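# Carry the coat stand into the next room's taped square

## Task

Bring the coat stand into the adjoining room and leave it standing with each of its four feet fully within the yellow-taped area, none resting on the tape. It has to stay up by itself without the robot holding it. The coffee table must still be upright at the end, and the robot must neither fall over nor finish leaning.

## Robot and tools

ROBOT. A Hello Robot Stretch 4 with one arm. It has an omni-wheel base, a lift that rides up a mast, an arm that telescopes straight forward, a wrist with yaw, pitch and roll joints, and a two-finger gripper. It stands about 1.6 m tall, and the base's edge lies no more than 0.23 m from the base origin. There are four cameras on the robot: head_camera (420x560), head_left_camera and head_right_camera (fisheye, 420x672) and wrist_camera (616x392). Loose objects may now and then get a short outside shove.

FRAMES. Base frame: origin on the floor below the base's centre, x ahead, y to the left, z up. hand_pose is reported in this frame. It marks a point between the open fingertips, and its axes line up with the base frame when all wrist joints are 0. The printed value may be slightly off. The odometry frame is where the base frame was when the scene began. base_odometry is built from wheel rotation, so slipping shows up as movement. Its heading grows to the left and runs from -3.142 to 3.142.

execute_actions. Arguments are actions, a list holding one action or nothing, and cameras. An empty list just reports state and images. An action holds base, joints or both, plus optional pace and contact_limits. Alternatively it holds only end_of_arm. All motions in an action start at once and may finish at different times. No action runs past 15 s.
- base: a relative offset, counted from the base position in the latest reported state. Use exactly one key. translate_m: metres, forward positive, -2 to 2. strafe_m: metres sideways, left positive, -2 to 2. rotate_rad: radians, counter-clockwise from above positive, -3.2 to 3.2.
- joints: absolute targets, keyed by name, any subset. lift_m: 0 to 1.2 m (±0.004). arm_m: extension, 0 to 0.55 m (±0.004). wrist_yaw_rad: -1.134 to 4.276 (±0.02); 0 points forward, positive swings left, 3.14 is folded back, and above 3.4 the arm may block it. wrist_pitch_rad: -1.117 to 4.259 (±0.05); 0 is level, 1.57 points down. wrist_roll_rad: -1.117 to 4.259 (±0.02); at 0 both fingers are level, and positive turns clockwise as seen from behind the gripper. gripper_m: fingertip gap in metres, -0.038 to 0.141; below 0 the fingers squeeze together. The ± values are the tolerance for a done status. A joint target outside its range is clipped and the result mentions it. An unknown key or any other bad value rejects the whole call, and nothing moves.
- pace: "slow", "default", "fast" or "max". Omitting it means default. Base speeds are 0.1, 0.3, 0.4 and 0.6 m/s, and turn rates are 1, 2, 3 and 4 rad/s, in that order. When the lift is above 0.2 at the start of the move, both are reduced, down to 0.3 m/s and 1 rad/s at lift_m 1.2.
- contact_limits: {"arm_m": value}, from 0 (gentlest) to 0.75 (firmest), default 0.5. It sets how hard the arm may press before it halts.
- end_of_arm: "enable_torque" powers wrist or gripper motors back up after they have cut out. They then hold their current position.
- cameras: camera names or "all". Omitted or null means all, and [] means none.
A joint or base left out of an action may still be driving toward its previous target without the statuses showing it. If a result reports a stop, the rest of that reply's execute_actions, wait and finished_scene calls are skipped. The robot keeps its last command while you think, so the scene goes on in the meantime.

wait: seconds, from 0 to 10. It commands nothing new and returns state and images.
zoom_image: camera plus region [x0, y0, x1, y1] in pixels of that camera's latest full image, with (0, 0) at the top left. The region can be at most 504 by 504.
finished_scene: scene, the current scene's integer. It closes the scene for good once the last command has been held, and reports whether the goal was met. Ending a reply without any tool call ends all remaining scenes.

RESULTS. base_status and joint_status describe how the last accepted action ended. done for the base means the wheels turned the commanded amount, even if they slipped. off_target means it settled away from the goal and may still be pushing. contact_stop_at_<key> means it hit something, and the lift, arm or wheels go slack, so a lift can sag and a base can drift. limit_stop_at_tilt means the robot leans over 6 degrees, and lift, arm and wheels go slack until it leans less. limit_stop_at_own_body is a self-collision stop; you can still move away from the body. time_out is also reported. torque_fault means a wrist or gripper motor went limp and needs enable_torque. After any of these stops the old target is dropped. on_its_own lists what you did not command; there, "held at" means the target being held. lidar_m gives 12 distances in metres over 30-degree sectors: 1st straight ahead, then counter-clockwise (4th left, 7th behind, 10th right). "-" means nothing seen or closer than 0.25 m. It misses glass, thin legs and much of what is behind, but it does catch table tops. wrist_depth_mm is a 7x7 grid in mm (100 to 2000, "-" unknown) and includes the robot's own body. If turned_by_wheels and turned_by_imu differ by more than about 0.1 rad, the robot likely bumped something or slipped. base_tilt is in degrees, with forward and right positive. motor_effort is in percent, and the bracketed number is the peak during the action. For wheel_0, wheel_1 and wheel_2, positive turns the base right.

GRIPPING. Close to a gripper_m below the object's width. Smaller values squeeze harder and pull the object toward the wrist. A firm hold shows as a change in the gripper_m effort, and neither the position reading nor done proves a hold. If the fingertips jam on a surface, raise the lift. To unfold the wrist at the start, send lift_m 0.4 and wrist_yaw_rad 0 together. Self-collision stops are likely with pitch below -0.2 combined with roll below -0.4 or above 4.

AVOID. Do not drive or turn carrying more than 1 kg with arm_m above 0.2, especially at fast or max, since the robot may tip. Avoid steady hard pushes or pulls, above all with the gripper high or a high contact limit. Avoid a level gripper carrying about 2 kg or pressing into things, which causes a torque fault. Also avoid dropping, slamming or knocking things over, including the coffee table.

Each tool is called as name(argument=value, ...) on one line, values as JSON.

## Session

execute_actions(actions=[])

Scene clock: 0.00 s.
base_odometry: x=+0.000 y=+0.000 heading=+0.000 (m, m, rad; odometry frame)
turned_by_wheels: +0.000 (rad since the last result)
turned_by_imu: +0.000 (rad since the last result)
base_tilt: forward=-1.1 right=-0.6 (deg)
lidar_m: 0.87 0.78 0.81 1.02 2.25 1.38 1.87 1.71 1.35 0.89 0.79 0.83
base_status: not commanded
joint_positions: lift_m=+0.286 arm_m=+0.000 wrist_yaw_rad=+3.090 wrist_pitch_rad=-0.014 wrist_roll_rad=-0.007 gripper_m=+0.057
joint_status: not commanded
motor_effort: lift_m=+19 arm_m=+0 wrist_yaw_rad=-1 wrist_pitch_rad=-6 wrist_roll_rad=-5 gripper_m=-4 wheel_0=+0 wheel_1=+0 wheel_2=+0 (%)
hand_pose: x=-0.1128 y=+0.1022 z=+0.4679 quat_wxyz=(+0.026, +0.007, -0.004, +1.000) (m; base frame)
wrist_depth_mm: - 137 - - - - - / - 128 - - - - - / - 136 220 - - - - / 119 140 - - - - - / 1499 1756 1921 - - - - / 1430 1537 198 1430 216 1366 1281 / 1042 991 1042 - 1060 917 991
pictures: head_camera, head_left_camera, head_right_camera, wrist_camera
Images, in order (width x height): head_camera 420x560, head_left_camera 420x672, head_right_camera 420x672, wrist_camera 616x392.

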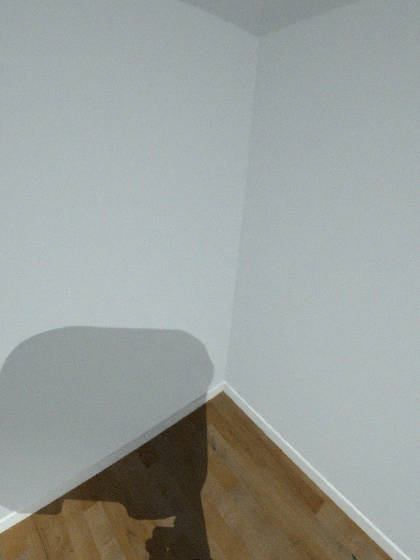

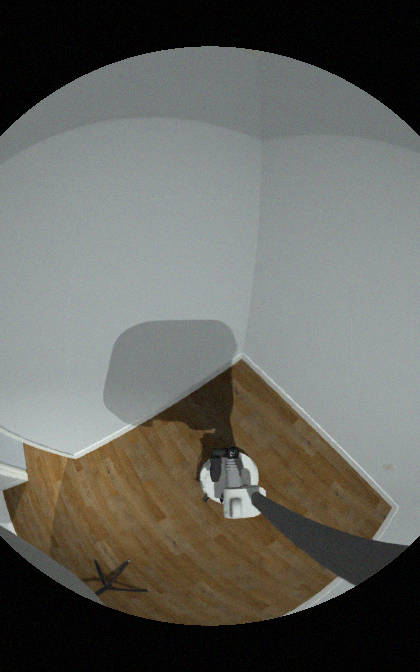

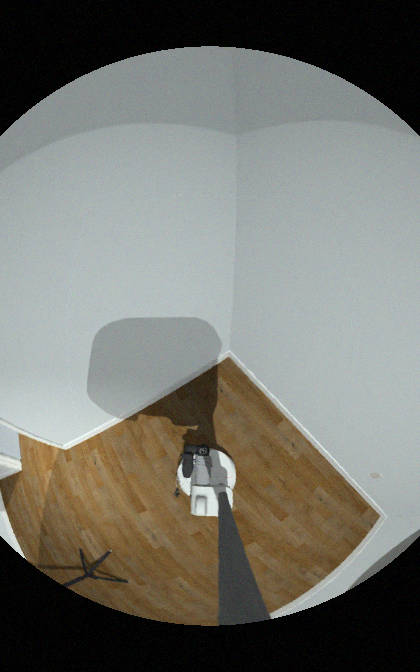

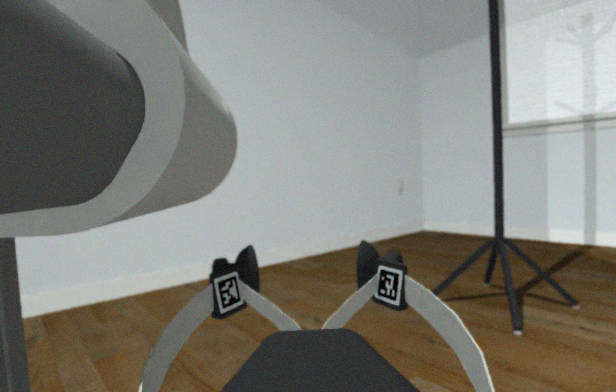

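execute_actions(actions=[{"base":{"rotate_rad":2.2},"joints":{"lift_m":0.4}}])

Scene clock: 11.17 s.
base_odometry: x=+0.000 y=+0.000 heading=+2.200 (m, m, rad; odometry frame)
turned_by_wheels: +2.200 (rad since the last result)
turned_by_imu: +2.187 (rad since the last result)
base_tilt: forward=-1.2 right=-0.5 (deg)
lidar_m: 1.54 1.37 1.75 1.70 1.19 0.83 0.82 0.84 0.81 0.78 0.81 1.13
base_status: done
joint_positions: lift_m=+0.400 arm_m=+0.000 wrist_yaw_rad=+3.090 wrist_pitch_rad=-0.014 wrist_roll_rad=-0.007 gripper_m=+0.057
joint_status: all done
motor_effort: lift_m=+20(24) arm_m=+0(0) wrist_yaw_rad=+0(1) wrist_pitch_rad=-7(6) wrist_roll_rad=-2(3) gripper_m=-3(3) wheel_0=+0(6) wheel_1=-1(5) wheel_2=+0(7) (%)
hand_pose: x=-0.1128 y=+0.1022 z=+0.5822 quat_wxyz=(+0.026, +0.007, -0.004, +1.000) (m; base frame)
wrist_depth_mm: - 137 904 917 931 946 960 / - 128 904 917 946 960 991 / - 136 220 931 946 976 991 / 120 140 931 946 946 960 991 / 904 904 931 960 960 991 991 / 904 931 198 960 217 991 1008 / 917 917 946 - 976 991 1008
pictures: head_camera, head_left_camera, head_right_camera, wrist_camera
camera_calibration (this result's frames):
wrist_camera: T_world_to_cam=[[0.0650747, 0.997429, -0.0300226, -0.0770255], [0.018233, -0.0312698, -0.999345, 0.6353], [-0.997714, 0.0644847, -0.020221, 0.121704], [0, 0, 0, 1]] pos_world=[0.114855, 0.0888451, 0.635032]
Images, in order (width x height): head_camera 420x560, head_left_camera 420x672, head_right_camera 420x672, wrist_camera 616x392.

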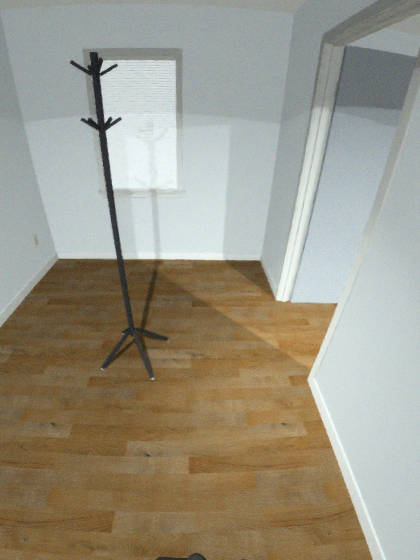

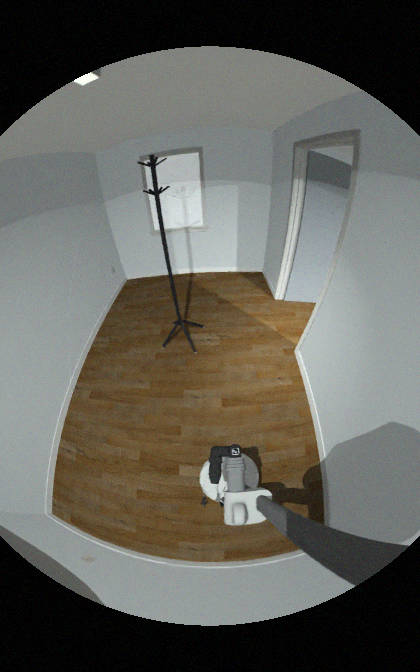

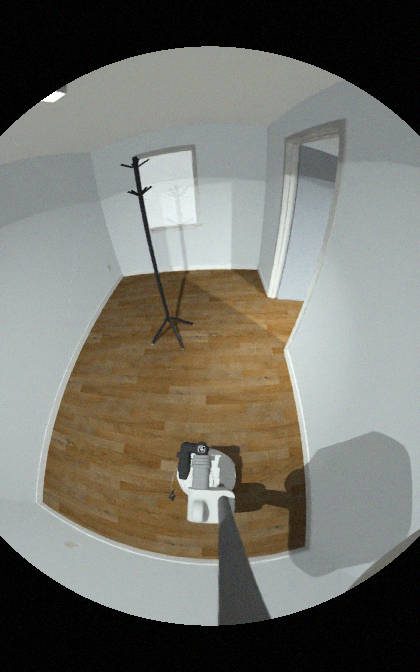

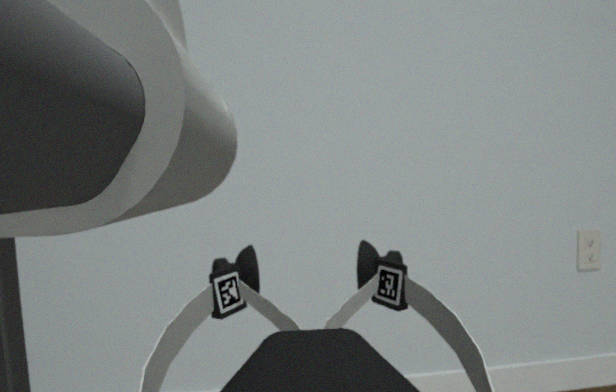

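execute_actions(actions=[{"base":{"strafe_m":-0.25},"pace":"fast"}], cameras=[])

execute_actions(actions=[{"base":{"translate_m":1.74},"pace":"fast"}], cameras=[])

execute_actions(actions=[{"base":{"rotate_rad":-1.57},"pace":"fast"}])

Scene clock: 23.43 s.
base_odometry: x=+0.202 y=+0.147 heading=+2.200 (m, m, rad; odometry frame)
turned_by_wheels: +0.000 (rad since the last result)
turned_by_imu: +0.000 (rad since the last result)
base_tilt: forward=-1.1 right=-0.5 (deg)
lidar_m: 2.18 1.43 2.00 1.94 1.15 0.85 0.80 0.81 0.57 0.53 0.56 0.76
base_status: done
joint_positions: lift_m=+0.400 arm_m=+0.000 wrist_yaw_rad=+3.090 wrist_pitch_rad=-0.014 wrist_roll_rad=-0.007 gripper_m=+0.057
joint_status: not commanded
motor_effort: lift_m=+21(20) arm_m=+0(0) wrist_yaw_rad=-1(0) wrist_pitch_rad=-7(7) wrist_roll_rad=-3(2) gripper_m=-3(4) wheel_0=+0(11) wheel_1=+0(11) wheel_2=-1(2) (%)
hand_pose: x=-0.1128 y=+0.1022 z=+0.5822 quat_wxyz=(+0.026, +0.007, -0.004, +1.000) (m; base frame)
wrist_depth_mm: - 137 904 931 931 946 976 / - 128 904 917 946 960 976 / - 136 220 931 946 960 991 / 119 140 917 946 946 976 991 / 904 917 931 946 960 976 991 / 904 931 198 946 217 976 1008 / 904 931 946 - 991 976 1008
pictures: none
No camera images: the call's "cameras" was empty. Leave "cameras" out to get every camera's image.

Scene clock: 29.13 s.
base_odometry: x=-0.822 y=+1.554 heading=+2.200 (m, m, rad; odometry frame)
turned_by_wheels: +0.000 (rad since the last result)
turned_by_imu: -0.001 (rad since the last result)
base_tilt: forward=-1.1 right=-0.5 (deg)
lidar_m: 1.17 1.22 1.63 0.80 0.58 2.69 2.32 0.75 0.78 1.21 0.62 0.75
base_status: done
joint_positions: lift_m=+0.400 arm_m=+0.000 wrist_yaw_rad=+3.090 wrist_pitch_rad=-0.014 wrist_roll_rad=-0.007 gripper_m=+0.057
joint_status: not commanded
motor_effort: lift_m=+20(20) arm_m=+0(0) wrist_yaw_rad=+0(2) wrist_pitch_rad=-6(6) wrist_roll_rad=-2(2) gripper_m=-4(2) wheel_0=+0(6) wheel_1=-2(5) wheel_2=+1(11) (%)
hand_pose: x=-0.1128 y=+0.1022 z=+0.5822 quat_wxyz=(+0.026, +0.007, -0.004, +1.000) (m; base frame)
wrist_depth_mm: - 137 - - - - - / - 128 - - - - - / - 136 221 - - - - / 120 140 - - - - - / 931 1499 - - - - - / 946 1430 198 1708 216 1661 1618 / 946 1205 1255 - 1281 1118 1182
pictures: none
No camera images: the call's "cameras" was empty. Leave "cameras" out to get every camera's image.

Scene clock: 30.87 s.
base_odometry: x=-0.822 y=+1.554 heading=+0.630 (m, m, rad; odometry frame)
turned_by_wheels: -1.570 (rad since the last result)
turned_by_imu: -1.558 (rad since the last result)
base_tilt: forward=-1.1 right=-0.6 (deg)
lidar_m: 1.22 0.61 0.77 1.18 1.20 1.63 0.80 0.62 2.68 2.20 0.75 0.77
base_status: done
joint_positions: lift_m=+0.400 arm_m=+0.000 wrist_yaw_rad=+3.090 wrist_pitch_rad=-0.014 wrist_roll_rad=-0.007 gripper_m=+0.057
joint_status: not commanded
motor_effort: lift_m=+20(20) arm_m=+0(0) wrist_yaw_rad=+0(1) wrist_pitch_rad=-6(7) wrist_roll_rad=-3(6) gripper_m=-3(4) wheel_0=+0(6) wheel_1=-1(8) wheel_2=+0(8) (%)
hand_pose: x=-0.1128 y=+0.1022 z=+0.5822 quat_wxyz=(+0.026, +0.007, -0.004, +1.000) (m; base frame)
wrist_depth_mm: - 137 - - - 1921 1366 / - 128 - - - 1863 1336 / - 136 221 - - 1921 1336 / 120 140 - - - - 1397 / - - - - - - 1397 / 1808 1863 198 1756 217 1661 1366 / 1281 788 1281 - 1255 1138 1205
pictures: head_camera, head_left_camera, head_right_camera, wrist_camera
camera_calibration (this result's frames):
wrist_camera: T_world_to_cam=[[0.0650799, 0.997428, -0.0300222, -0.077027], [0.0182329, -0.0312696, -0.999345, 0.6353], [-0.997713, 0.0644899, -0.020221, 0.12171], [0, 0, 0, 1]] pos_world=[0.114862, 0.0888454, 0.635032]
Images, in order (width x height): head_camera 420x560, head_left_camera 420x672, head_right_camera 420x672, wrist_camera 616x392.

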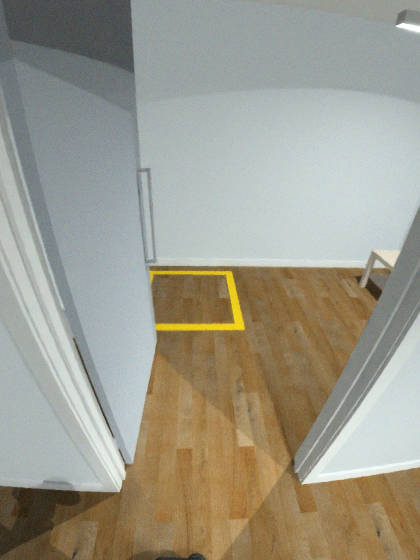

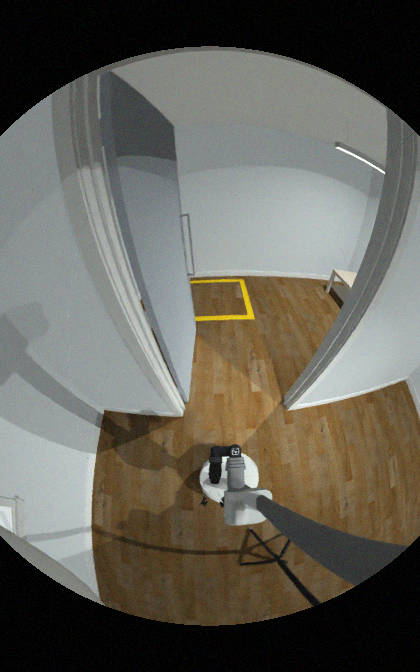

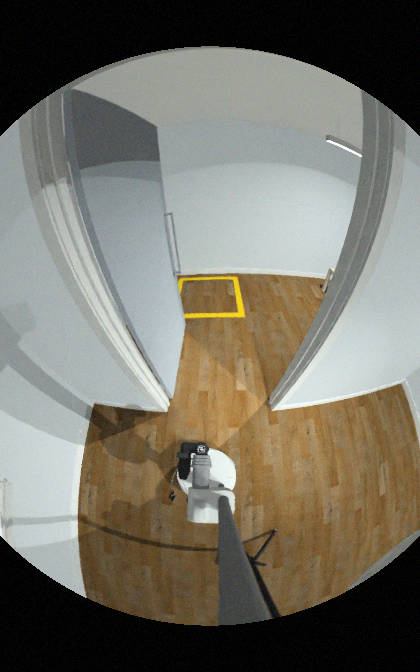

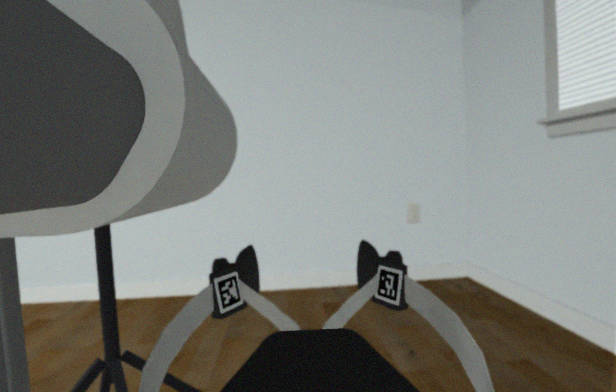

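execute_actions(actions=[{"base":{"rotate_rad":3.14},"joints":{"lift_m":0.75,"wrist_yaw_rad":0,"gripper_m":0.13},"pace":"fast"}], cameras=[])

execute_actions(actions=[{"base":{"strafe_m":0.16},"pace":"fast"}])

Scene clock: 44.63 s.
base_odometry: x=-0.822 y=+1.554 heading=-2.514 (m, m, rad; odometry frame)
turned_by_wheels: +3.140 (rad since the last result)
turned_by_imu: +3.120 (rad since the last result)
base_tilt: forward=-1.1 right=-0.6 (deg)
lidar_m: 0.81 0.57 2.66 2.14 0.75 0.78 1.20 0.64 0.75 1.18 1.23 1.62
base_status: done
joint_positions: lift_m=+0.750 arm_m=+0.000 wrist_yaw_rad=+0.000 wrist_pitch_rad=-0.014 wrist_roll_rad=-0.007 gripper_m=+0.130
joint_status: all done
motor_effort: lift_m=+22(22) arm_m=+0(0) wrist_yaw_rad=-3(9) wrist_pitch_rad=-6(5) wrist_roll_rad=-4(3) gripper_m=-2(4) wheel_0=+0(7) wheel_1=-1(7) wheel_2=+1(12) (%)
hand_pose: x=+0.4593 y=-0.0873 z=+0.9321 quat_wxyz=(+1.000, -0.004, -0.007, +0.000) (m; base frame)
wrist_depth_mm: 1661 1661 1661 1661 1708 1661 1430 / 1708 1708 1661 1661 1756 1756 1464 / 1708 1708 1661 1708 1708 1708 1499 / 1708 1661 1661 1708 1708 1756 1537 / 1708 1708 1756 1708 1756 1708 1499 / 1756 1708 1808 1756 1756 1756 1537 / 1808 1756 1756 - 1708 1756 1537
pictures: none
No camera images: the call's "cameras" was empty. Leave "cameras" out to get every camera's image.

Scene clock: 46.23 s.
base_odometry: x=-0.728 y=+1.424 heading=-2.513 (m, m, rad; odometry frame)
turned_by_wheels: +0.000 (rad since the last result)
turned_by_imu: +0.001 (rad since the last result)
base_tilt: forward=-1.1 right=-0.5 (deg)
lidar_m: 0.55 0.64 2.50 2.12 0.77 0.65 1.56 0.76 0.74 1.33 1.37 1.88
base_status: done
joint_positions: lift_m=+0.750 arm_m=+0.000 wrist_yaw_rad=+0.000 wrist_pitch_rad=-0.014 wrist_roll_rad=-0.007 gripper_m=+0.130
joint_status: not commanded
motor_effort: lift_m=+21(21) arm_m=+0(0) wrist_yaw_rad=+0(2) wrist_pitch_rad=-7(6) wrist_roll_rad=-4(1) gripper_m=-1(1) wheel_0=+1(7) wheel_1=+1(8) wheel_2=+0(1) (%)
hand_pose: x=+0.4592 y=-0.0874 z=+0.9321 quat_wxyz=(+1.000, -0.004, -0.007, +0.000) (m; base frame)
wrist_depth_mm: 1618 1661 1708 1708 1661 1708 1618 / 1661 1708 1708 1708 1708 1708 1661 / 1661 1661 1708 1756 1708 1708 1708 / 1756 1661 1708 1708 1708 1756 1708 / 1756 1708 1756 1756 1708 1756 1708 / 1708 466 1708 1708 1756 1756 1708 / 1756 1756 1756 - 1756 1756 1661
pictures: head_camera, head_left_camera, head_right_camera, wrist_camera
camera_calibration (this result's frames):
wrist_camera: T_world_to_cam=[[-0.0133507, -0.99946, -0.0300213, -0.0531292], [-0.0198848, 0.0302834, -0.999344, 0.991528], [0.999713, -0.0127449, -0.0202784, -0.212243], [0, 0, 0, 1]] pos_world=[0.231189, -0.0858324, 0.984978]
Images, in order (width x height): head_camera 420x560, head_left_camera 420x672, head_right_camera 420x672, wrist_camera 616x392.

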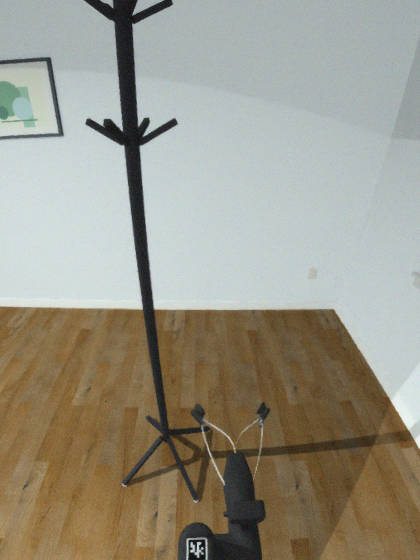

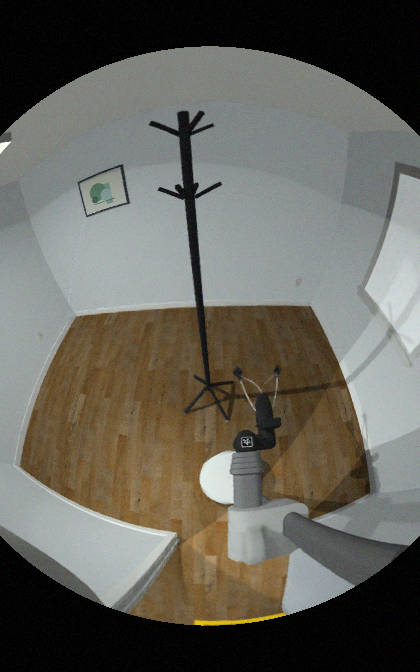

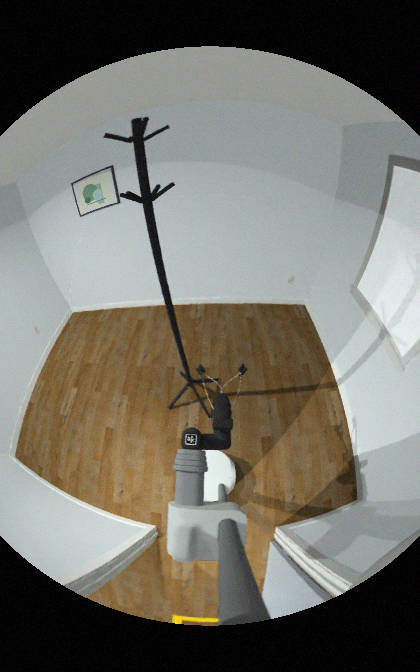

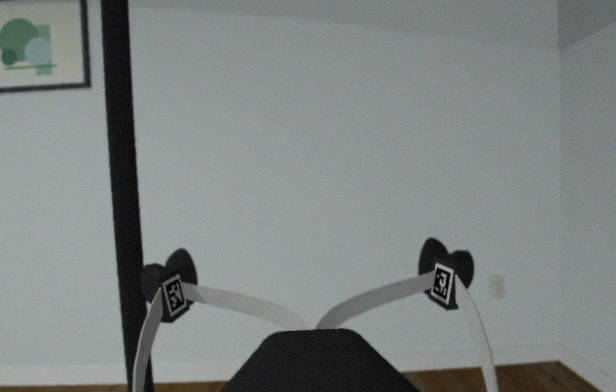

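execute_actions(actions=[{"base":{"strafe_m":0.235},"pace":"fast"}], cameras=["wrist_camera"])

execute_actions(actions=[{"base":{"translate_m":0.16},"joints":{"arm_m":0.08}}])

Scene clock: 53.33 s.
base_odometry: x=-0.590 y=+1.234 heading=-2.513 (m, m, rad; odometry frame)
turned_by_wheels: +0.000 (rad since the last result)
turned_by_imu: +0.003 (rad since the last result)
base_tilt: forward=-1.1 right=-0.6 (deg)
lidar_m: 0.57 2.04 2.25 2.12 0.77 0.54 0.57 1.01 0.95 1.57 1.63 0.59
base_status: done
joint_positions: lift_m=+0.750 arm_m=+0.000 wrist_yaw_rad=+0.000 wrist_pitch_rad=-0.014 wrist_roll_rad=-0.007 gripper_m=+0.130
joint_status: not commanded
motor_effort: lift_m=+20(21) arm_m=+0(0) wrist_yaw_rad=-1(3) wrist_pitch_rad=-6(6) wrist_roll_rad=-2(1) gripper_m=-1(1) wheel_0=+0(7) wheel_1=+0(10) wheel_2=+1(2) (%)
hand_pose: x=+0.4592 y=-0.0874 z=+0.9322 quat_wxyz=(+1.000, -0.004, -0.007, +0.000) (m; base frame)
wrist_depth_mm: 1618 1661 1661 1708 1661 1661 1708 / 1661 1708 1708 1708 1708 1708 1708 / 1708 1661 1708 1708 1708 1756 1708 / 1661 1708 1708 1708 1708 1708 1756 / 1708 1756 1708 1756 1756 1808 1756 / 1708 1756 1756 469 1808 1808 1808 / 1756 1756 1708 - 1756 1756 1756
pictures: wrist_camera
camera_calibration (this result's frames):
wrist_camera: T_world_to_cam=[[-0.0133753, -0.99946, -0.0300212, -0.053125], [-0.019884, 0.0302838, -0.999344, 0.991534], [0.999713, -0.0127696, -0.0202784, -0.212243], [0, 0, 0, 1]] pos_world=[0.231187, -0.0858339, 0.984984]
Images, in order (width x height): wrist_camera 616x392.

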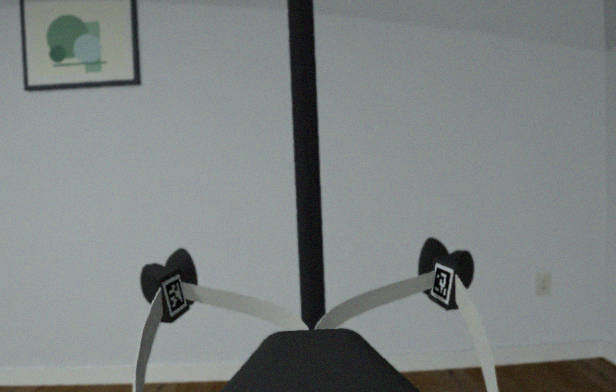

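Scene clock: 55.23 s.
base_odometry: x=-0.719 y=+1.140 heading=-2.513 (m, m, rad; odometry frame)
turned_by_wheels: +0.000 (rad since the last result)
turned_by_imu: +0.000 (rad since the last result)
base_tilt: forward=-1.1 right=-0.6 (deg)
lidar_m: 0.46 1.87 2.26 2.16 0.99 0.69 0.69 1.07 1.01 1.57 1.60 0.49
base_status: done
joint_positions: lift_m=+0.750 arm_m=+0.079 wrist_yaw_rad=+0.000 wrist_pitch_rad=-0.014 wrist_roll_rad=-0.007 gripper_m=+0.130
joint_status: all done
motor_effort: lift_m=+21(21) arm_m=+7(9) wrist_yaw_rad=-1(2) wrist_pitch_rad=-7(7) wrist_roll_rad=-4(2) gripper_m=+0(1) wheel_0=-1(4) wheel_1=+1(4) wheel_2=+0(7) (%)
hand_pose: x=+0.5381 y=-0.0874 z=+0.9322 quat_wxyz=(+1.000, -0.004, -0.007, +0.000) (m; base frame)
wrist_depth_mm: 1430 1464 1430 223 1499 1464 1464 / 1464 1464 1464 228 1464 1464 1499 / 1464 1499 1464 229 1464 1499 1499 / 1464 1499 1499 228 1499 1499 1499 / 1464 1499 1499 229 1537 1499 1537 / 1499 1499 1499 226 1537 1537 1537 / 1499 1537 1499 - 1537 1537 1537
pictures: head_camera, head_left_camera, head_right_camera, wrist_camera
camera_calibration (this result's frames):
wrist_camera: T_world_to_cam=[[-0.0133015, -0.999461, -0.0300214, -0.0520882], [-0.0198722, 0.0302823, -0.999344, 0.9931], [0.999714, -0.0126961, -0.0202643, -0.291109], [0, 0, 0, 1]] pos_world=[0.310068, -0.0858295, 0.984985]
Images, in order (width x height): head_camera 420x560, head_left_camera 420x672, head_right_camera 420x672, wrist_camera 616x392.

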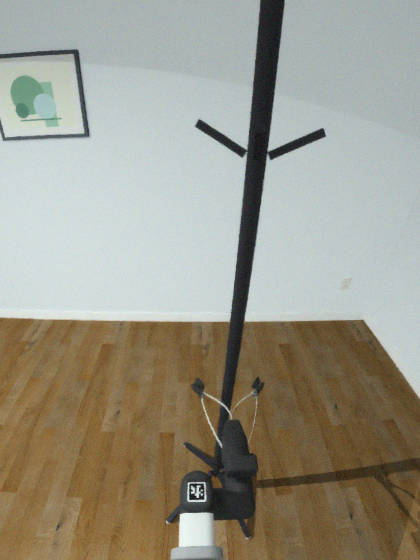

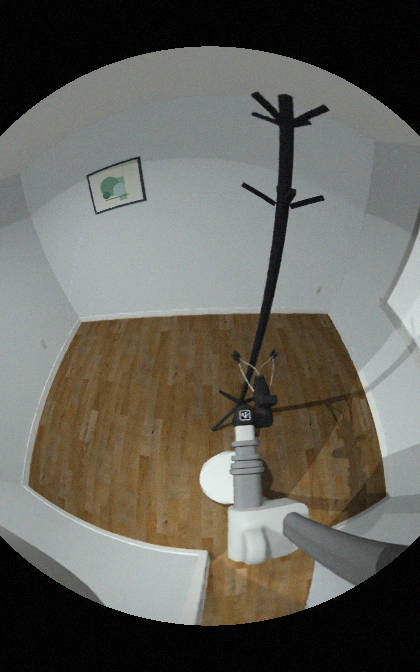

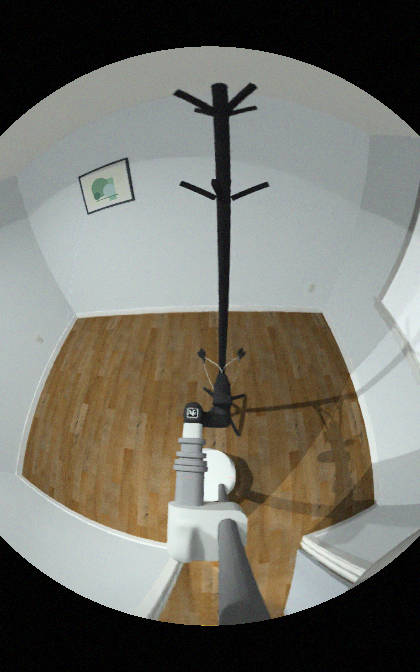

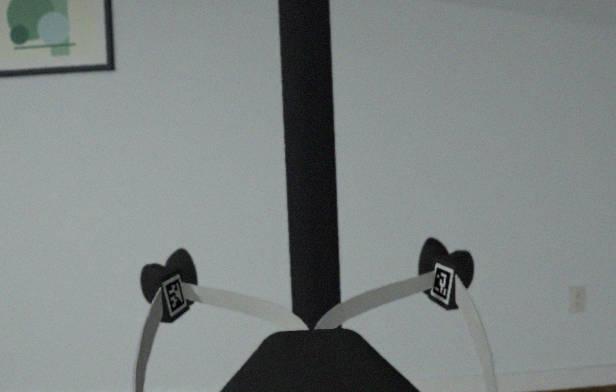

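execute_actions(actions=[{"joints":{"arm_m":0.092,"gripper_m":0.045}}], cameras=["wrist_camera","head_camera"])

execute_actions(actions=[{"joints":{"gripper_m":-0.03}}], cameras=["wrist_camera"])

execute_actions(actions=[{"joints":{"lift_m":0.765},"pace":"slow"}], cameras=["wrist_camera","head_camera"])

Scene clock: 62.47 s.
base_odometry: x=-0.719 y=+1.140 heading=-2.513 (m, m, rad; odometry frame)
turned_by_wheels: +0.000 (rad since the last result)
turned_by_imu: +0.002 (rad since the last result)
base_tilt: forward=-1.1 right=-0.6 (deg)
lidar_m: 0.44 1.88 2.26 2.16 1.00 0.70 0.69 1.07 1.03 1.57 1.62 0.49
base_status: not commanded
joint_positions: lift_m=+0.750 arm_m=+0.091 wrist_yaw_rad=+0.000 wrist_pitch_rad=-0.014 wrist_roll_rad=-0.007 gripper_m=+0.045
joint_status: all done
motor_effort: lift_m=+21(21) arm_m=+8(9) wrist_yaw_rad=+0(1) wrist_pitch_rad=-7(6) wrist_roll_rad=-2(4) gripper_m=-4(0) wheel_0=-1(1) wheel_1=+1(1) wheel_2=+0(0) (%)
hand_pose: x=+0.5500 y=-0.0874 z=+0.9322 quat_wxyz=(+1.000, -0.004, -0.007, +0.000) (m; base frame)
wrist_depth_mm: 1430 1430 1430 210 1464 1430 1464 / 1430 1430 1430 215 1430 1464 1464 / 1464 1464 1464 215 1464 1499 1464 / 1464 1464 1499 214 1499 1499 1499 / 1499 1499 1499 216 1499 1499 1537 / 1499 1499 200 215 200 1537 1537 / 1499 1499 1499 - 1499 1537 1537
pictures: head_camera, wrist_camera
camera_calibration (this result's frames):
wrist_camera: T_world_to_cam=[[-0.0133376, -0.99946, -0.0300215, -0.0519201], [-0.0198711, 0.0302831, -0.999344, 0.993336], [0.999714, -0.0127322, -0.0202643, -0.303032], [0, 0, 0, 1]] pos_world=[0.321992, -0.0858317, 0.984985]
Images, in order (width x height): head_camera 420x560, wrist_camera 616x392.

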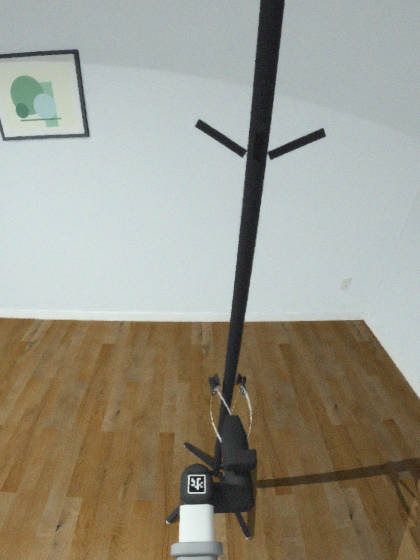

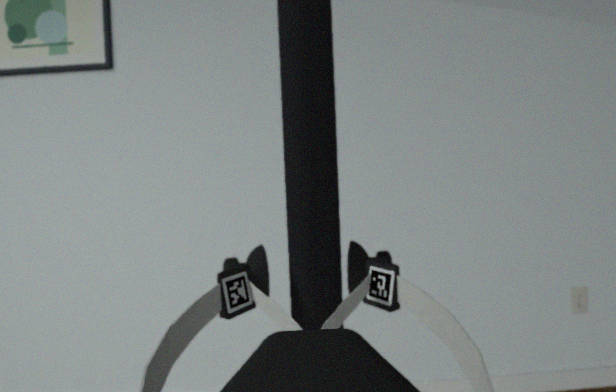

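Scene clock: 63.93 s.
base_odometry: x=-0.719 y=+1.140 heading=-2.513 (m, m, rad; odometry frame)
turned_by_wheels: +0.000 (rad since the last result)
turned_by_imu: +0.000 (rad since the last result)
base_tilt: forward=-1.1 right=-0.5 (deg)
lidar_m: 0.42 1.88 2.26 2.16 0.99 0.70 0.68 1.07 1.03 1.57 1.61 0.48
base_status: not commanded
joint_positions: lift_m=+0.750 arm_m=+0.091 wrist_yaw_rad=+0.000 wrist_pitch_rad=-0.018 wrist_roll_rad=-0.007 gripper_m=-0.029
joint_status: all done
motor_effort: lift_m=+21(21) arm_m=+6(8) wrist_yaw_rad=+0(8) wrist_pitch_rad=+3(6) wrist_roll_rad=-2(4) gripper_m=-25(26) wheel_0=-3(3) wheel_1=+0(1) wheel_2=-1(1) (%)
hand_pose: x=+0.5503 y=-0.0875 z=+0.9332 quat_wxyz=(+1.000, -0.004, -0.009, +0.000) (m; base frame)
wrist_depth_mm: 1397 1430 1430 193 1464 1499 1464 / 1430 1430 1464 194 1430 1464 1499 / 1464 1430 1464 197 1464 1464 1464 / 1430 1464 1464 200 1499 1537 1499 / 1499 1464 1537 201 1499 1499 1499 / 1464 1464 184 200 186 1537 1537 / 1464 1499 1499 - 1499 1537 1537
pictures: wrist_camera
camera_calibration (this result's frames):
wrist_camera: T_world_to_cam=[[-0.0134516, -0.999457, -0.0300674, -0.0518428], [-0.0164453, 0.0302872, -0.999406, 0.992531], [0.999774, -0.0129491, -0.0168438, -0.306514], [0, 0, 0, 1]] pos_world=[0.32207, -0.0858448, 0.98522]
Images, in order (width x height): wrist_camera 616x392.

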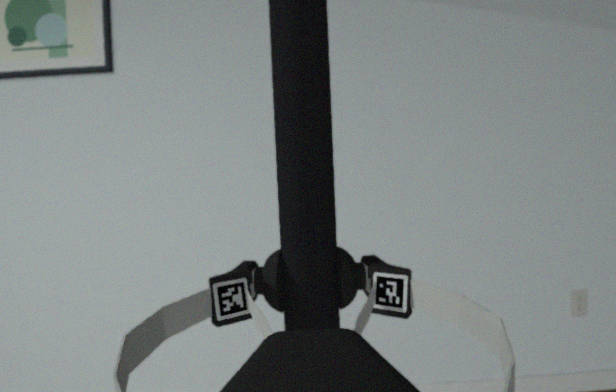

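Scene clock: 64.77 s.
base_odometry: x=-0.719 y=+1.140 heading=-2.513 (m, m, rad; odometry frame)
turned_by_wheels: +0.000 (rad since the last result)
turned_by_imu: +0.000 (rad since the last result)
base_tilt: forward=-1.1 right=-0.6 (deg)
lidar_m: 0.41 1.87 2.26 2.16 0.99 0.69 0.70 1.06 1.03 1.57 1.62 0.48
base_status: not commanded
joint_positions: lift_m=+0.764 arm_m=+0.091 wrist_yaw_rad=+0.000 wrist_pitch_rad=+0.001 wrist_roll_rad=-0.007 gripper_m=-0.029
joint_status: all done
on_its_own: wrist_pitch_rad is at rest, and its effort (-50) is outside its rest range (-23 to +23)
motor_effort: lift_m=+28(29) arm_m=+6(6) wrist_yaw_rad=-1(0) wrist_pitch_rad=-50(51) wrist_roll_rad=-3(2) gripper_m=-25(25) wheel_0=-3(3) wheel_1=+0(0) wheel_2=-1(1) (%)
hand_pose: x=+0.5503 y=-0.0875 z=+0.9422 quat_wxyz=(+1.000, -0.004, +0.001, +0.000) (m; base frame)
wrist_depth_mm: 1397 1430 1430 188 1464 1430 1464 / 1397 1430 1430 190 1430 1464 1464 / 1430 1464 1464 193 1499 1464 1499 / 1464 1464 1464 198 1464 1499 1537 / 1464 1464 1499 201 1499 1537 1499 / 1499 1499 185 199 186 1537 1537 / 1499 1537 1499 - 1576 1537 1576
pictures: head_camera, wrist_camera
camera_calibration (this result's frames):
wrist_camera: T_world_to_cam=[[-0.0140291, -0.999457, -0.0298111, -0.0514991], [-0.0351525, 0.0302886, -0.998923, 1.0114], [0.999283, -0.0129661, -0.0355583, -0.288504], [0, 0, 0, 1]] pos_world=[0.323128, -0.0858458, 0.99852]
Images, in order (width x height): head_camera 420x560, wrist_camera 616x392.

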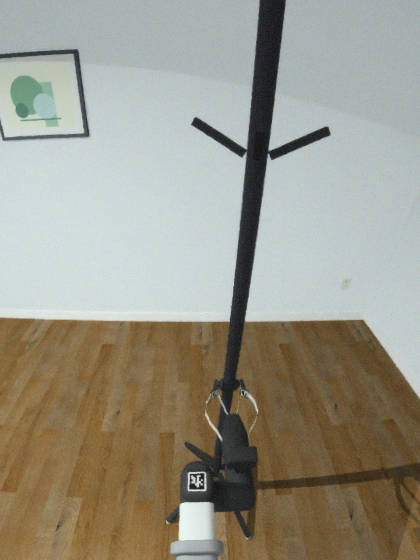

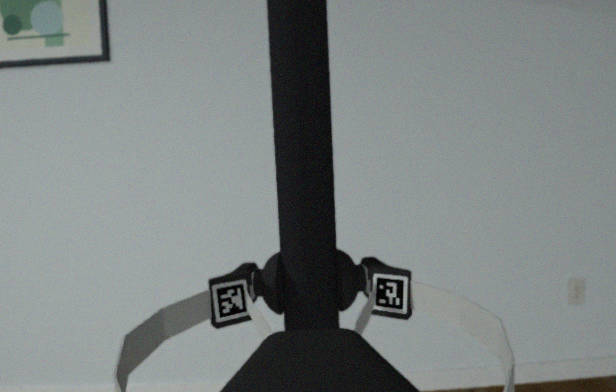

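execute_actions(actions=[{"joints":{"lift_m":0.773},"pace":"slow"}], cameras=[])

Scene clock: 69.37 s.
base_odometry: x=-0.719 y=+1.140 heading=-2.513 (m, m, rad; odometry frame)
turned_by_wheels: +0.000 (rad since the last result)
turned_by_imu: +0.001 (rad since the last result)
base_tilt: forward=-1.0 right=-0.5 (deg)
lidar_m: 0.41 1.86 2.25 2.16 1.00 0.70 0.70 1.07 1.03 1.57 1.61 0.44
base_status: not commanded
joint_positions: lift_m=+0.772 arm_m=+0.091 wrist_yaw_rad=-0.001 wrist_pitch_rad=+0.012 wrist_roll_rad=-0.007 gripper_m=-0.029
joint_status: all done
on_its_own: wrist_pitch_rad is at rest, and its effort (-80) is outside its rest range (-23 to +23)
motor_effort: lift_m=+31(32) arm_m=+6(6) wrist_yaw_rad=+1(1) wrist_pitch_rad=-80(81) wrist_roll_rad=+0(2) gripper_m=-24(23) wheel_0=-3(3) wheel_1=+0(0) wheel_2=-1(1) (%)
hand_pose: x=+0.5503 y=-0.0876 z=+0.9469 quat_wxyz=(+1.000, -0.004, +0.006, +0.000) (m; base frame)
wrist_depth_mm: 1397 1397 1397 187 1430 1430 1464 / 1397 1430 1430 189 1430 1430 1464 / 1464 1464 1464 192 1464 1499 1499 / 1499 1464 1464 197 1464 1499 1499 / 1464 1499 1499 201 1499 1499 1537 / 1537 1537 185 200 186 1537 1576 / 1537 1576 1576 - 1576 1576 1576
pictures: none
No camera images: the call's "cameras" was empty. Leave "cameras" out to get every camera's image.

execute_actions(actions=[{"joints":{"lift_m":0.752},"pace":"slow"}], cameras=[])

execute_actions(actions=[{"joints":{"gripper_m":0.07}}], cameras=[])

execute_actions(actions=[{"joints":{"lift_m":0.17},"pace":"fast"}])

Scene clock: 83.80 s.
base_odometry: x=-0.719 y=+1.140 heading=-2.514 (m, m, rad; odometry frame)
turned_by_wheels: +0.000 (rad since the last result)
turned_by_imu: +0.001 (rad since the last result)
base_tilt: forward=-1.1 right=-0.5 (deg)
lidar_m: 0.43 1.86 2.23 2.16 0.99 0.71 0.69 1.06 1.03 1.57 1.63 0.44
base_status: not commanded
joint_positions: lift_m=+0.752 arm_m=+0.091 wrist_yaw_rad=-0.006 wrist_pitch_rad=-0.012 wrist_roll_rad=-0.008 gripper_m=-0.029
joint_status: all done
on_its_own: wrist_yaw_rad is at rest, and its effort (+15) is outside its rest range (-13 to +13)
motor_effort: lift_m=+17(30) arm_m=+6(6) wrist_yaw_rad=+15(18) wrist_pitch_rad=-12(81) wrist_roll_rad=-3(1) gripper_m=-25(25) wheel_0=-4(3) wheel_1=+0(0) wheel_2=-2(2) (%)
hand_pose: x=+0.5498 y=-0.0891 z=+0.9338 quat_wxyz=(+1.000, -0.004, -0.006, -0.003) (m; base frame)
wrist_depth_mm: 1397 1430 1430 195 1464 1464 1464 / 1397 1464 1464 198 1464 1464 1499 / 1430 1464 1430 198 1464 1464 1499 / 1464 1430 1464 198 1499 1537 1499 / 1499 1464 1464 200 1464 1499 1537 / 1464 1499 182 200 187 1537 1537 / 1464 1499 1499 - 1537 1537 1537
pictures: none
No camera images: the call's "cameras" was empty. Leave "cameras" out to get every camera's image.

Scene clock: 85.50 s.
base_odometry: x=-0.719 y=+1.140 heading=-2.513 (m, m, rad; odometry frame)
turned_by_wheels: +0.000 (rad since the last result)
turned_by_imu: +0.001 (rad since the last result)
base_tilt: forward=-1.1 right=-0.6 (deg)
lidar_m: 0.43 1.88 2.27 2.17 1.00 0.71 0.69 1.08 1.04 1.57 1.61 0.43
base_status: not commanded
joint_positions: lift_m=+0.752 arm_m=+0.091 wrist_yaw_rad=+0.000 wrist_pitch_rad=-0.014 wrist_roll_rad=-0.008 gripper_m=+0.070
joint_status: all done
motor_effort: lift_m=+17(17) arm_m=+6(6) wrist_yaw_rad=+0(24) wrist_pitch_rad=-6(12) wrist_roll_rad=-1(1) gripper_m=-4(25) wheel_0=+0(4) wheel_1=+1(1) wheel_2=-1(5) (%)
hand_pose: x=+0.5503 y=-0.0875 z=+0.9344 quat_wxyz=(+1.000, -0.004, -0.007, +0.000) (m; base frame)
wrist_depth_mm: 1397 1430 1430 195 1464 1430 1464 / 1464 1430 1464 195 1464 1499 1499 / 1464 1430 1464 196 1464 1464 1464 / 1464 1499 1499 200 1464 1499 1499 / 1499 1499 1464 203 1499 1499 1499 / 1499 1464 202 199 206 1537 1499 / 1499 1499 1537 - 1537 1537 1537
pictures: none
No camera images: the call's "cameras" was empty. Leave "cameras" out to get every camera's image.

Scene clock: 88.03 s.
base_odometry: x=-0.719 y=+1.140 heading=-2.513 (m, m, rad; odometry frame)
turned_by_wheels: +0.000 (rad since the last result)
turned_by_imu: +0.001 (rad since the last result)
base_tilt: forward=-1.1 right=-0.6 (deg)
lidar_m: 0.42 1.87 2.25 2.16 1.00 0.70 0.69 1.06 1.03 1.56 1.63 0.40
base_status: not commanded
joint_positions: lift_m=+0.170 arm_m=+0.091 wrist_yaw_rad=+0.000 wrist_pitch_rad=-0.014 wrist_roll_rad=-0.008 gripper_m=+0.070
joint_status: all done
motor_effort: lift_m=+18(19) arm_m=+6(6) wrist_yaw_rad=+0(1) wrist_pitch_rad=-6(7) wrist_roll_rad=-3(1) gripper_m=-4(3) wheel_0=-1(1) wheel_1=+1(1) wheel_2=-1(1) (%)
hand_pose: x=+0.5503 y=-0.0875 z=+0.3524 quat_wxyz=(+1.000, -0.004, -0.007, +0.000) (m; base frame)
wrist_depth_mm: 1430 1430 1430 193 1430 1464 1464 / 1430 1430 1430 195 1464 1464 1464 / 1464 1464 1464 198 1499 1464 1499 / 1464 1464 1464 200 1499 1464 1499 / 1464 1499 1499 205 1397 1499 1499 / 1182 1160 201 199 203 1042 1008 / 831 759 798 - 809 723 750
pictures: head_camera, head_left_camera, head_right_camera, wrist_camera
camera_calibration (this result's frames):
wrist_camera: T_world_to_cam=[[-0.0135286, -0.999468, -0.0296819, -0.0693886], [-0.0200126, 0.0299493, -0.999351, 0.414037], [0.999708, -0.0129258, -0.0204071, -0.315022], [0, 0, 0, 1]] pos_world=[0.322277, -0.0858237, 0.40528]
Images, in order (width x height): head_camera 420x560, head_left_camera 420x672, head_right_camera 420x672, wrist_camera 616x392.

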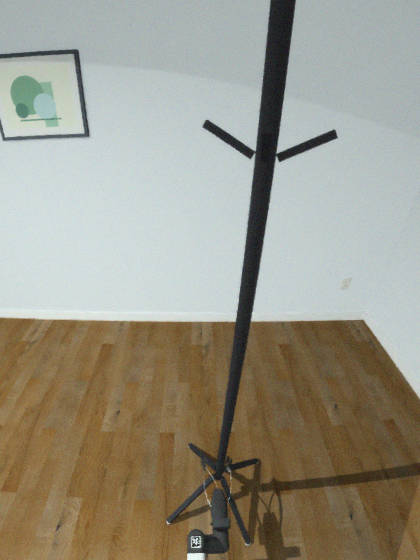

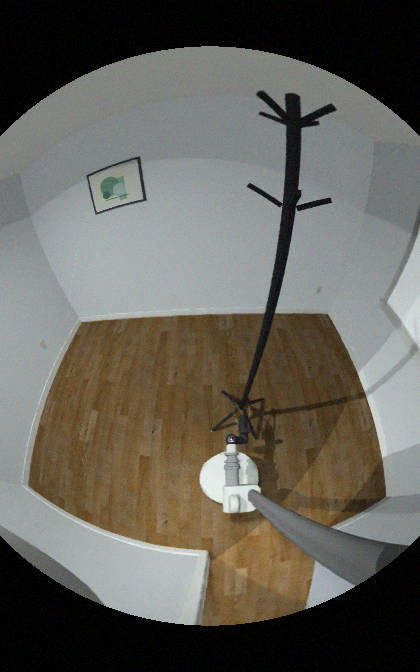

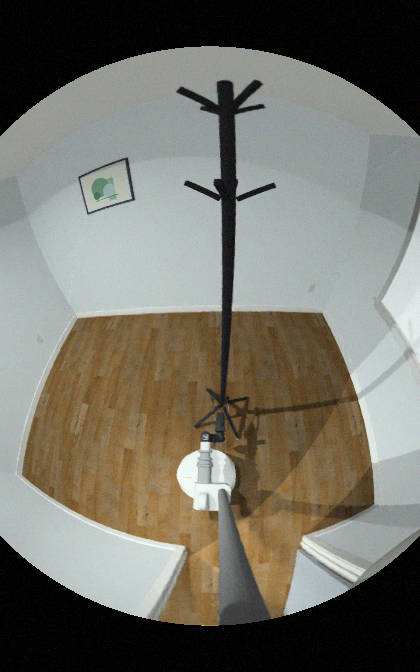

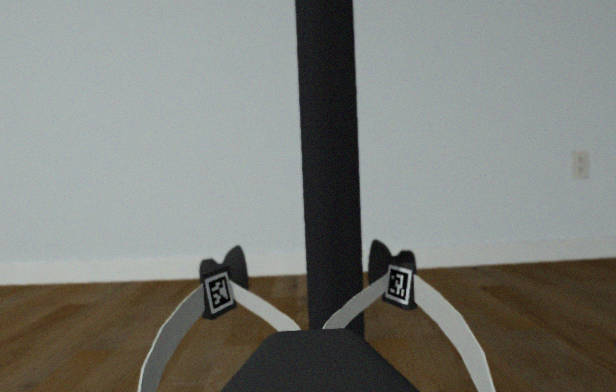

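execute_actions(actions=[{"base":{"strafe_m":-0.012},"joints":{"lift_m":0.11,"arm_m":0.08}}], cameras=["wrist_camera"])

execute_actions(actions=[{"joints":{"gripper_m":-0.02}}], cameras=["wrist_camera"])

execute_actions(actions=[{"base":{"translate_m":0.2},"pace":"slow"}])

Scene clock: 94.83 s.
base_odometry: x=-0.726 y=+1.150 heading=-2.513 (m, m, rad; odometry frame)
turned_by_wheels: +0.000 (rad since the last result)
turned_by_imu: +0.001 (rad since the last result)
base_tilt: forward=-1.1 right=-0.5 (deg)
lidar_m: 0.44 1.86 2.28 2.17 0.99 0.71 0.71 1.07 1.03 1.57 1.60 0.42
base_status: done
joint_positions: lift_m=+0.110 arm_m=+0.081 wrist_yaw_rad=+0.000 wrist_pitch_rad=-0.014 wrist_roll_rad=-0.008 gripper_m=+0.070
joint_status: all done
motor_effort: lift_m=+17(17) arm_m=-7(7) wrist_yaw_rad=+1(0) wrist_pitch_rad=-7(7) wrist_roll_rad=-3(2) gripper_m=-3(4) wheel_0=-1(6) wheel_1=+1(6) wheel_2=-1(2) (%)
hand_pose: x=+0.5407 y=-0.0874 z=+0.2924 quat_wxyz=(+1.000, -0.004, -0.007, +0.000) (m; base frame)
wrist_depth_mm: 1430 1430 1464 202 1430 1430 1464 / 1430 1464 1430 206 1464 1464 1499 / 1464 1464 1464 210 1499 1464 1499 / 1464 1499 1499 210 1464 1499 1499 / 1464 1499 1464 211 1499 1499 1397 / 1008 976 202 208 229 878 878 / 715 647 676 - 259 615 640
pictures: wrist_camera
camera_calibration (this result's frames):
wrist_camera: T_world_to_cam=[[-0.0134411, -0.999469, -0.0296819, -0.0713212], [-0.0200152, 0.0299475, -0.999351, 0.353909], [0.999709, -0.0128383, -0.0204071, -0.306615], [0, 0, 0, 1]] pos_world=[0.312651, -0.0858184, 0.345306]
Images, in order (width x height): wrist_camera 616x392.

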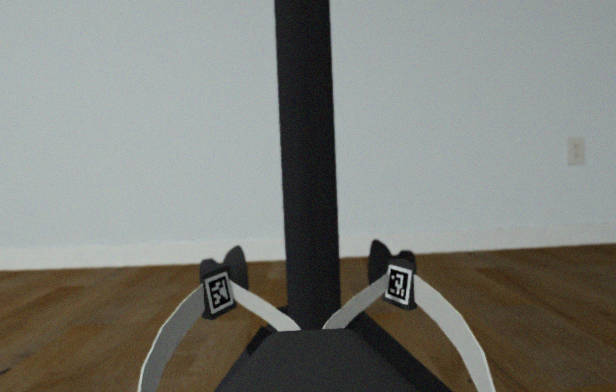

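Scene clock: 96.47 s.
base_odometry: x=-0.726 y=+1.150 heading=-2.514 (m, m, rad; odometry frame)
turned_by_wheels: +0.000 (rad since the last result)
turned_by_imu: +0.000 (rad since the last result)
base_tilt: forward=-1.2 right=-0.5 (deg)
lidar_m: 0.43 1.88 2.27 2.17 0.99 0.71 0.70 1.06 1.03 1.57 1.61 0.43
base_status: not commanded
joint_positions: lift_m=+0.110 arm_m=+0.081 wrist_yaw_rad=-0.001 wrist_pitch_rad=-0.015 wrist_roll_rad=-0.008 gripper_m=-0.020
joint_status: all done
motor_effort: lift_m=+17(17) arm_m=-6(7) wrist_yaw_rad=+1(8) wrist_pitch_rad=-5(8) wrist_roll_rad=+0(2) gripper_m=-21(21) wheel_0=-3(5) wheel_1=+0(1) wheel_2=-1(5) (%)
hand_pose: x=+0.5404 y=-0.0877 z=+0.2926 quat_wxyz=(+1.000, -0.004, -0.007, +0.000) (m; base frame)
wrist_depth_mm: 1430 1430 1430 190 1464 1464 1464 / 1464 1464 1464 191 1499 1499 1499 / 1464 1499 1464 193 1499 1499 1499 / 1464 1499 1499 196 1499 1499 1499 / 1464 1464 1464 199 1499 1499 1397 / 1008 991 184 196 187 820 866 / 715 647 668 - 251 627 634
pictures: wrist_camera
camera_calibration (this result's frames):
wrist_camera: T_world_to_cam=[[-0.0142377, -0.999458, -0.0296966, -0.0711187], [-0.0194853, 0.0299713, -0.999361, 0.353767], [0.999709, -0.01365, -0.0199014, -0.306588], [0, 0, 0, 1]] pos_world=[0.312379, -0.0858679, 0.345327]
Images, in order (width x height): wrist_camera 616x392.

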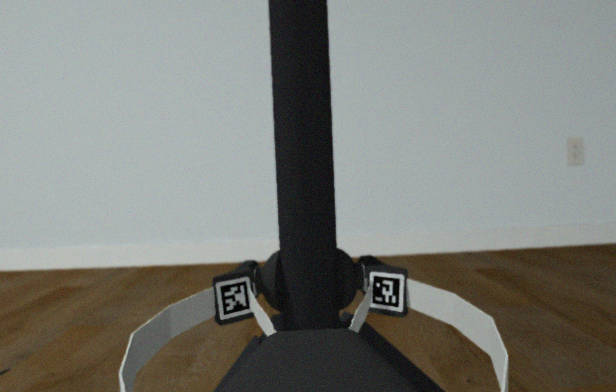

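Scene clock: 100.27 s.
base_odometry: x=-0.888 y=+1.033 heading=-2.513 (m, m, rad; odometry frame)
turned_by_wheels: +0.000 (rad since the last result)
turned_by_imu: +0.001 (rad since the last result)
base_tilt: forward=-1.1 right=-0.6 (deg)
lidar_m: 0.42 1.67 2.26 2.16 1.28 0.91 0.89 1.16 1.28 1.53 1.61 0.42
base_status: done
joint_positions: lift_m=+0.110 arm_m=+0.080 wrist_yaw_rad=-0.001 wrist_pitch_rad=-0.013 wrist_roll_rad=-0.007 gripper_m=-0.020
joint_status: not commanded
motor_effort: lift_m=+18(17) arm_m=-3(6) wrist_yaw_rad=+1(28) wrist_pitch_rad=-10(9) wrist_roll_rad=-1(1) gripper_m=-18(21) wheel_0=+1(6) wheel_1=+1(6) wheel_2=-1(11) (%)
hand_pose: x=+0.5398 y=-0.0876 z=+0.2921 quat_wxyz=(+1.000, -0.004, -0.007, +0.000) (m; base frame)
wrist_depth_mm: 1255 1229 1255 178 1255 1255 1281 / 1229 1255 1255 179 1281 1281 1281 / 1281 1255 1281 182 1281 1308 1308 / 1281 1281 1308 185 1308 1308 1308 / 1281 1308 1281 186 1308 1308 1308 / 991 976 186 186 189 820 866 / 699 640 683 - 239 603 634
pictures: head_camera, head_left_camera, head_right_camera, wrist_camera
camera_calibration (this result's frames):
wrist_camera: T_world_to_cam=[[-0.0140991, -0.999456, -0.0298211, -0.071128], [-0.0209291, 0.0301125, -0.999327, 0.354082], [0.999682, -0.0134655, -0.0213422, -0.305493], [0, 0, 0, 1]] pos_world=[0.311803, -0.0858652, 0.345203]
Images, in order (width x height): head_camera 420x560, head_left_camera 420x672, head_right_camera 420x672, wrist_camera 616x392.

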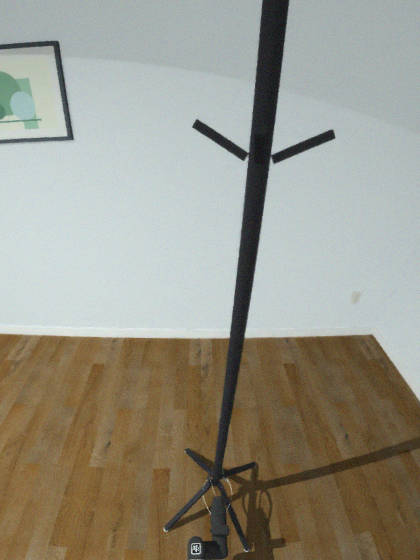

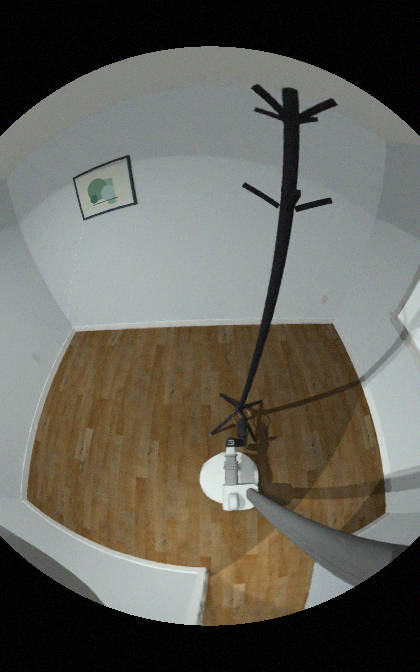

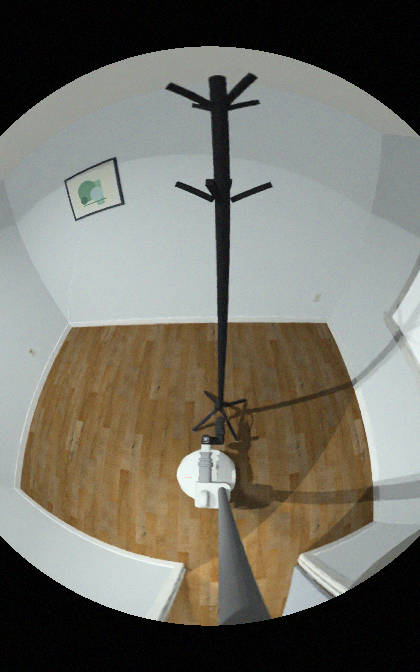

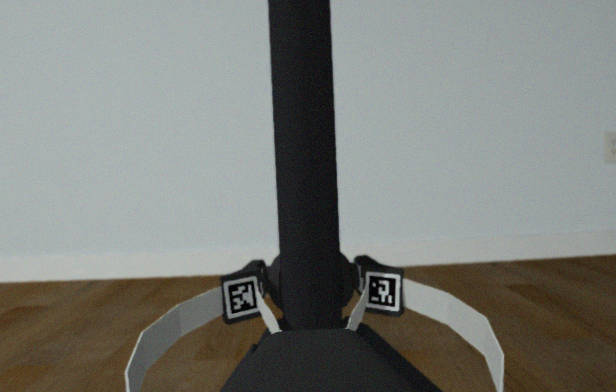

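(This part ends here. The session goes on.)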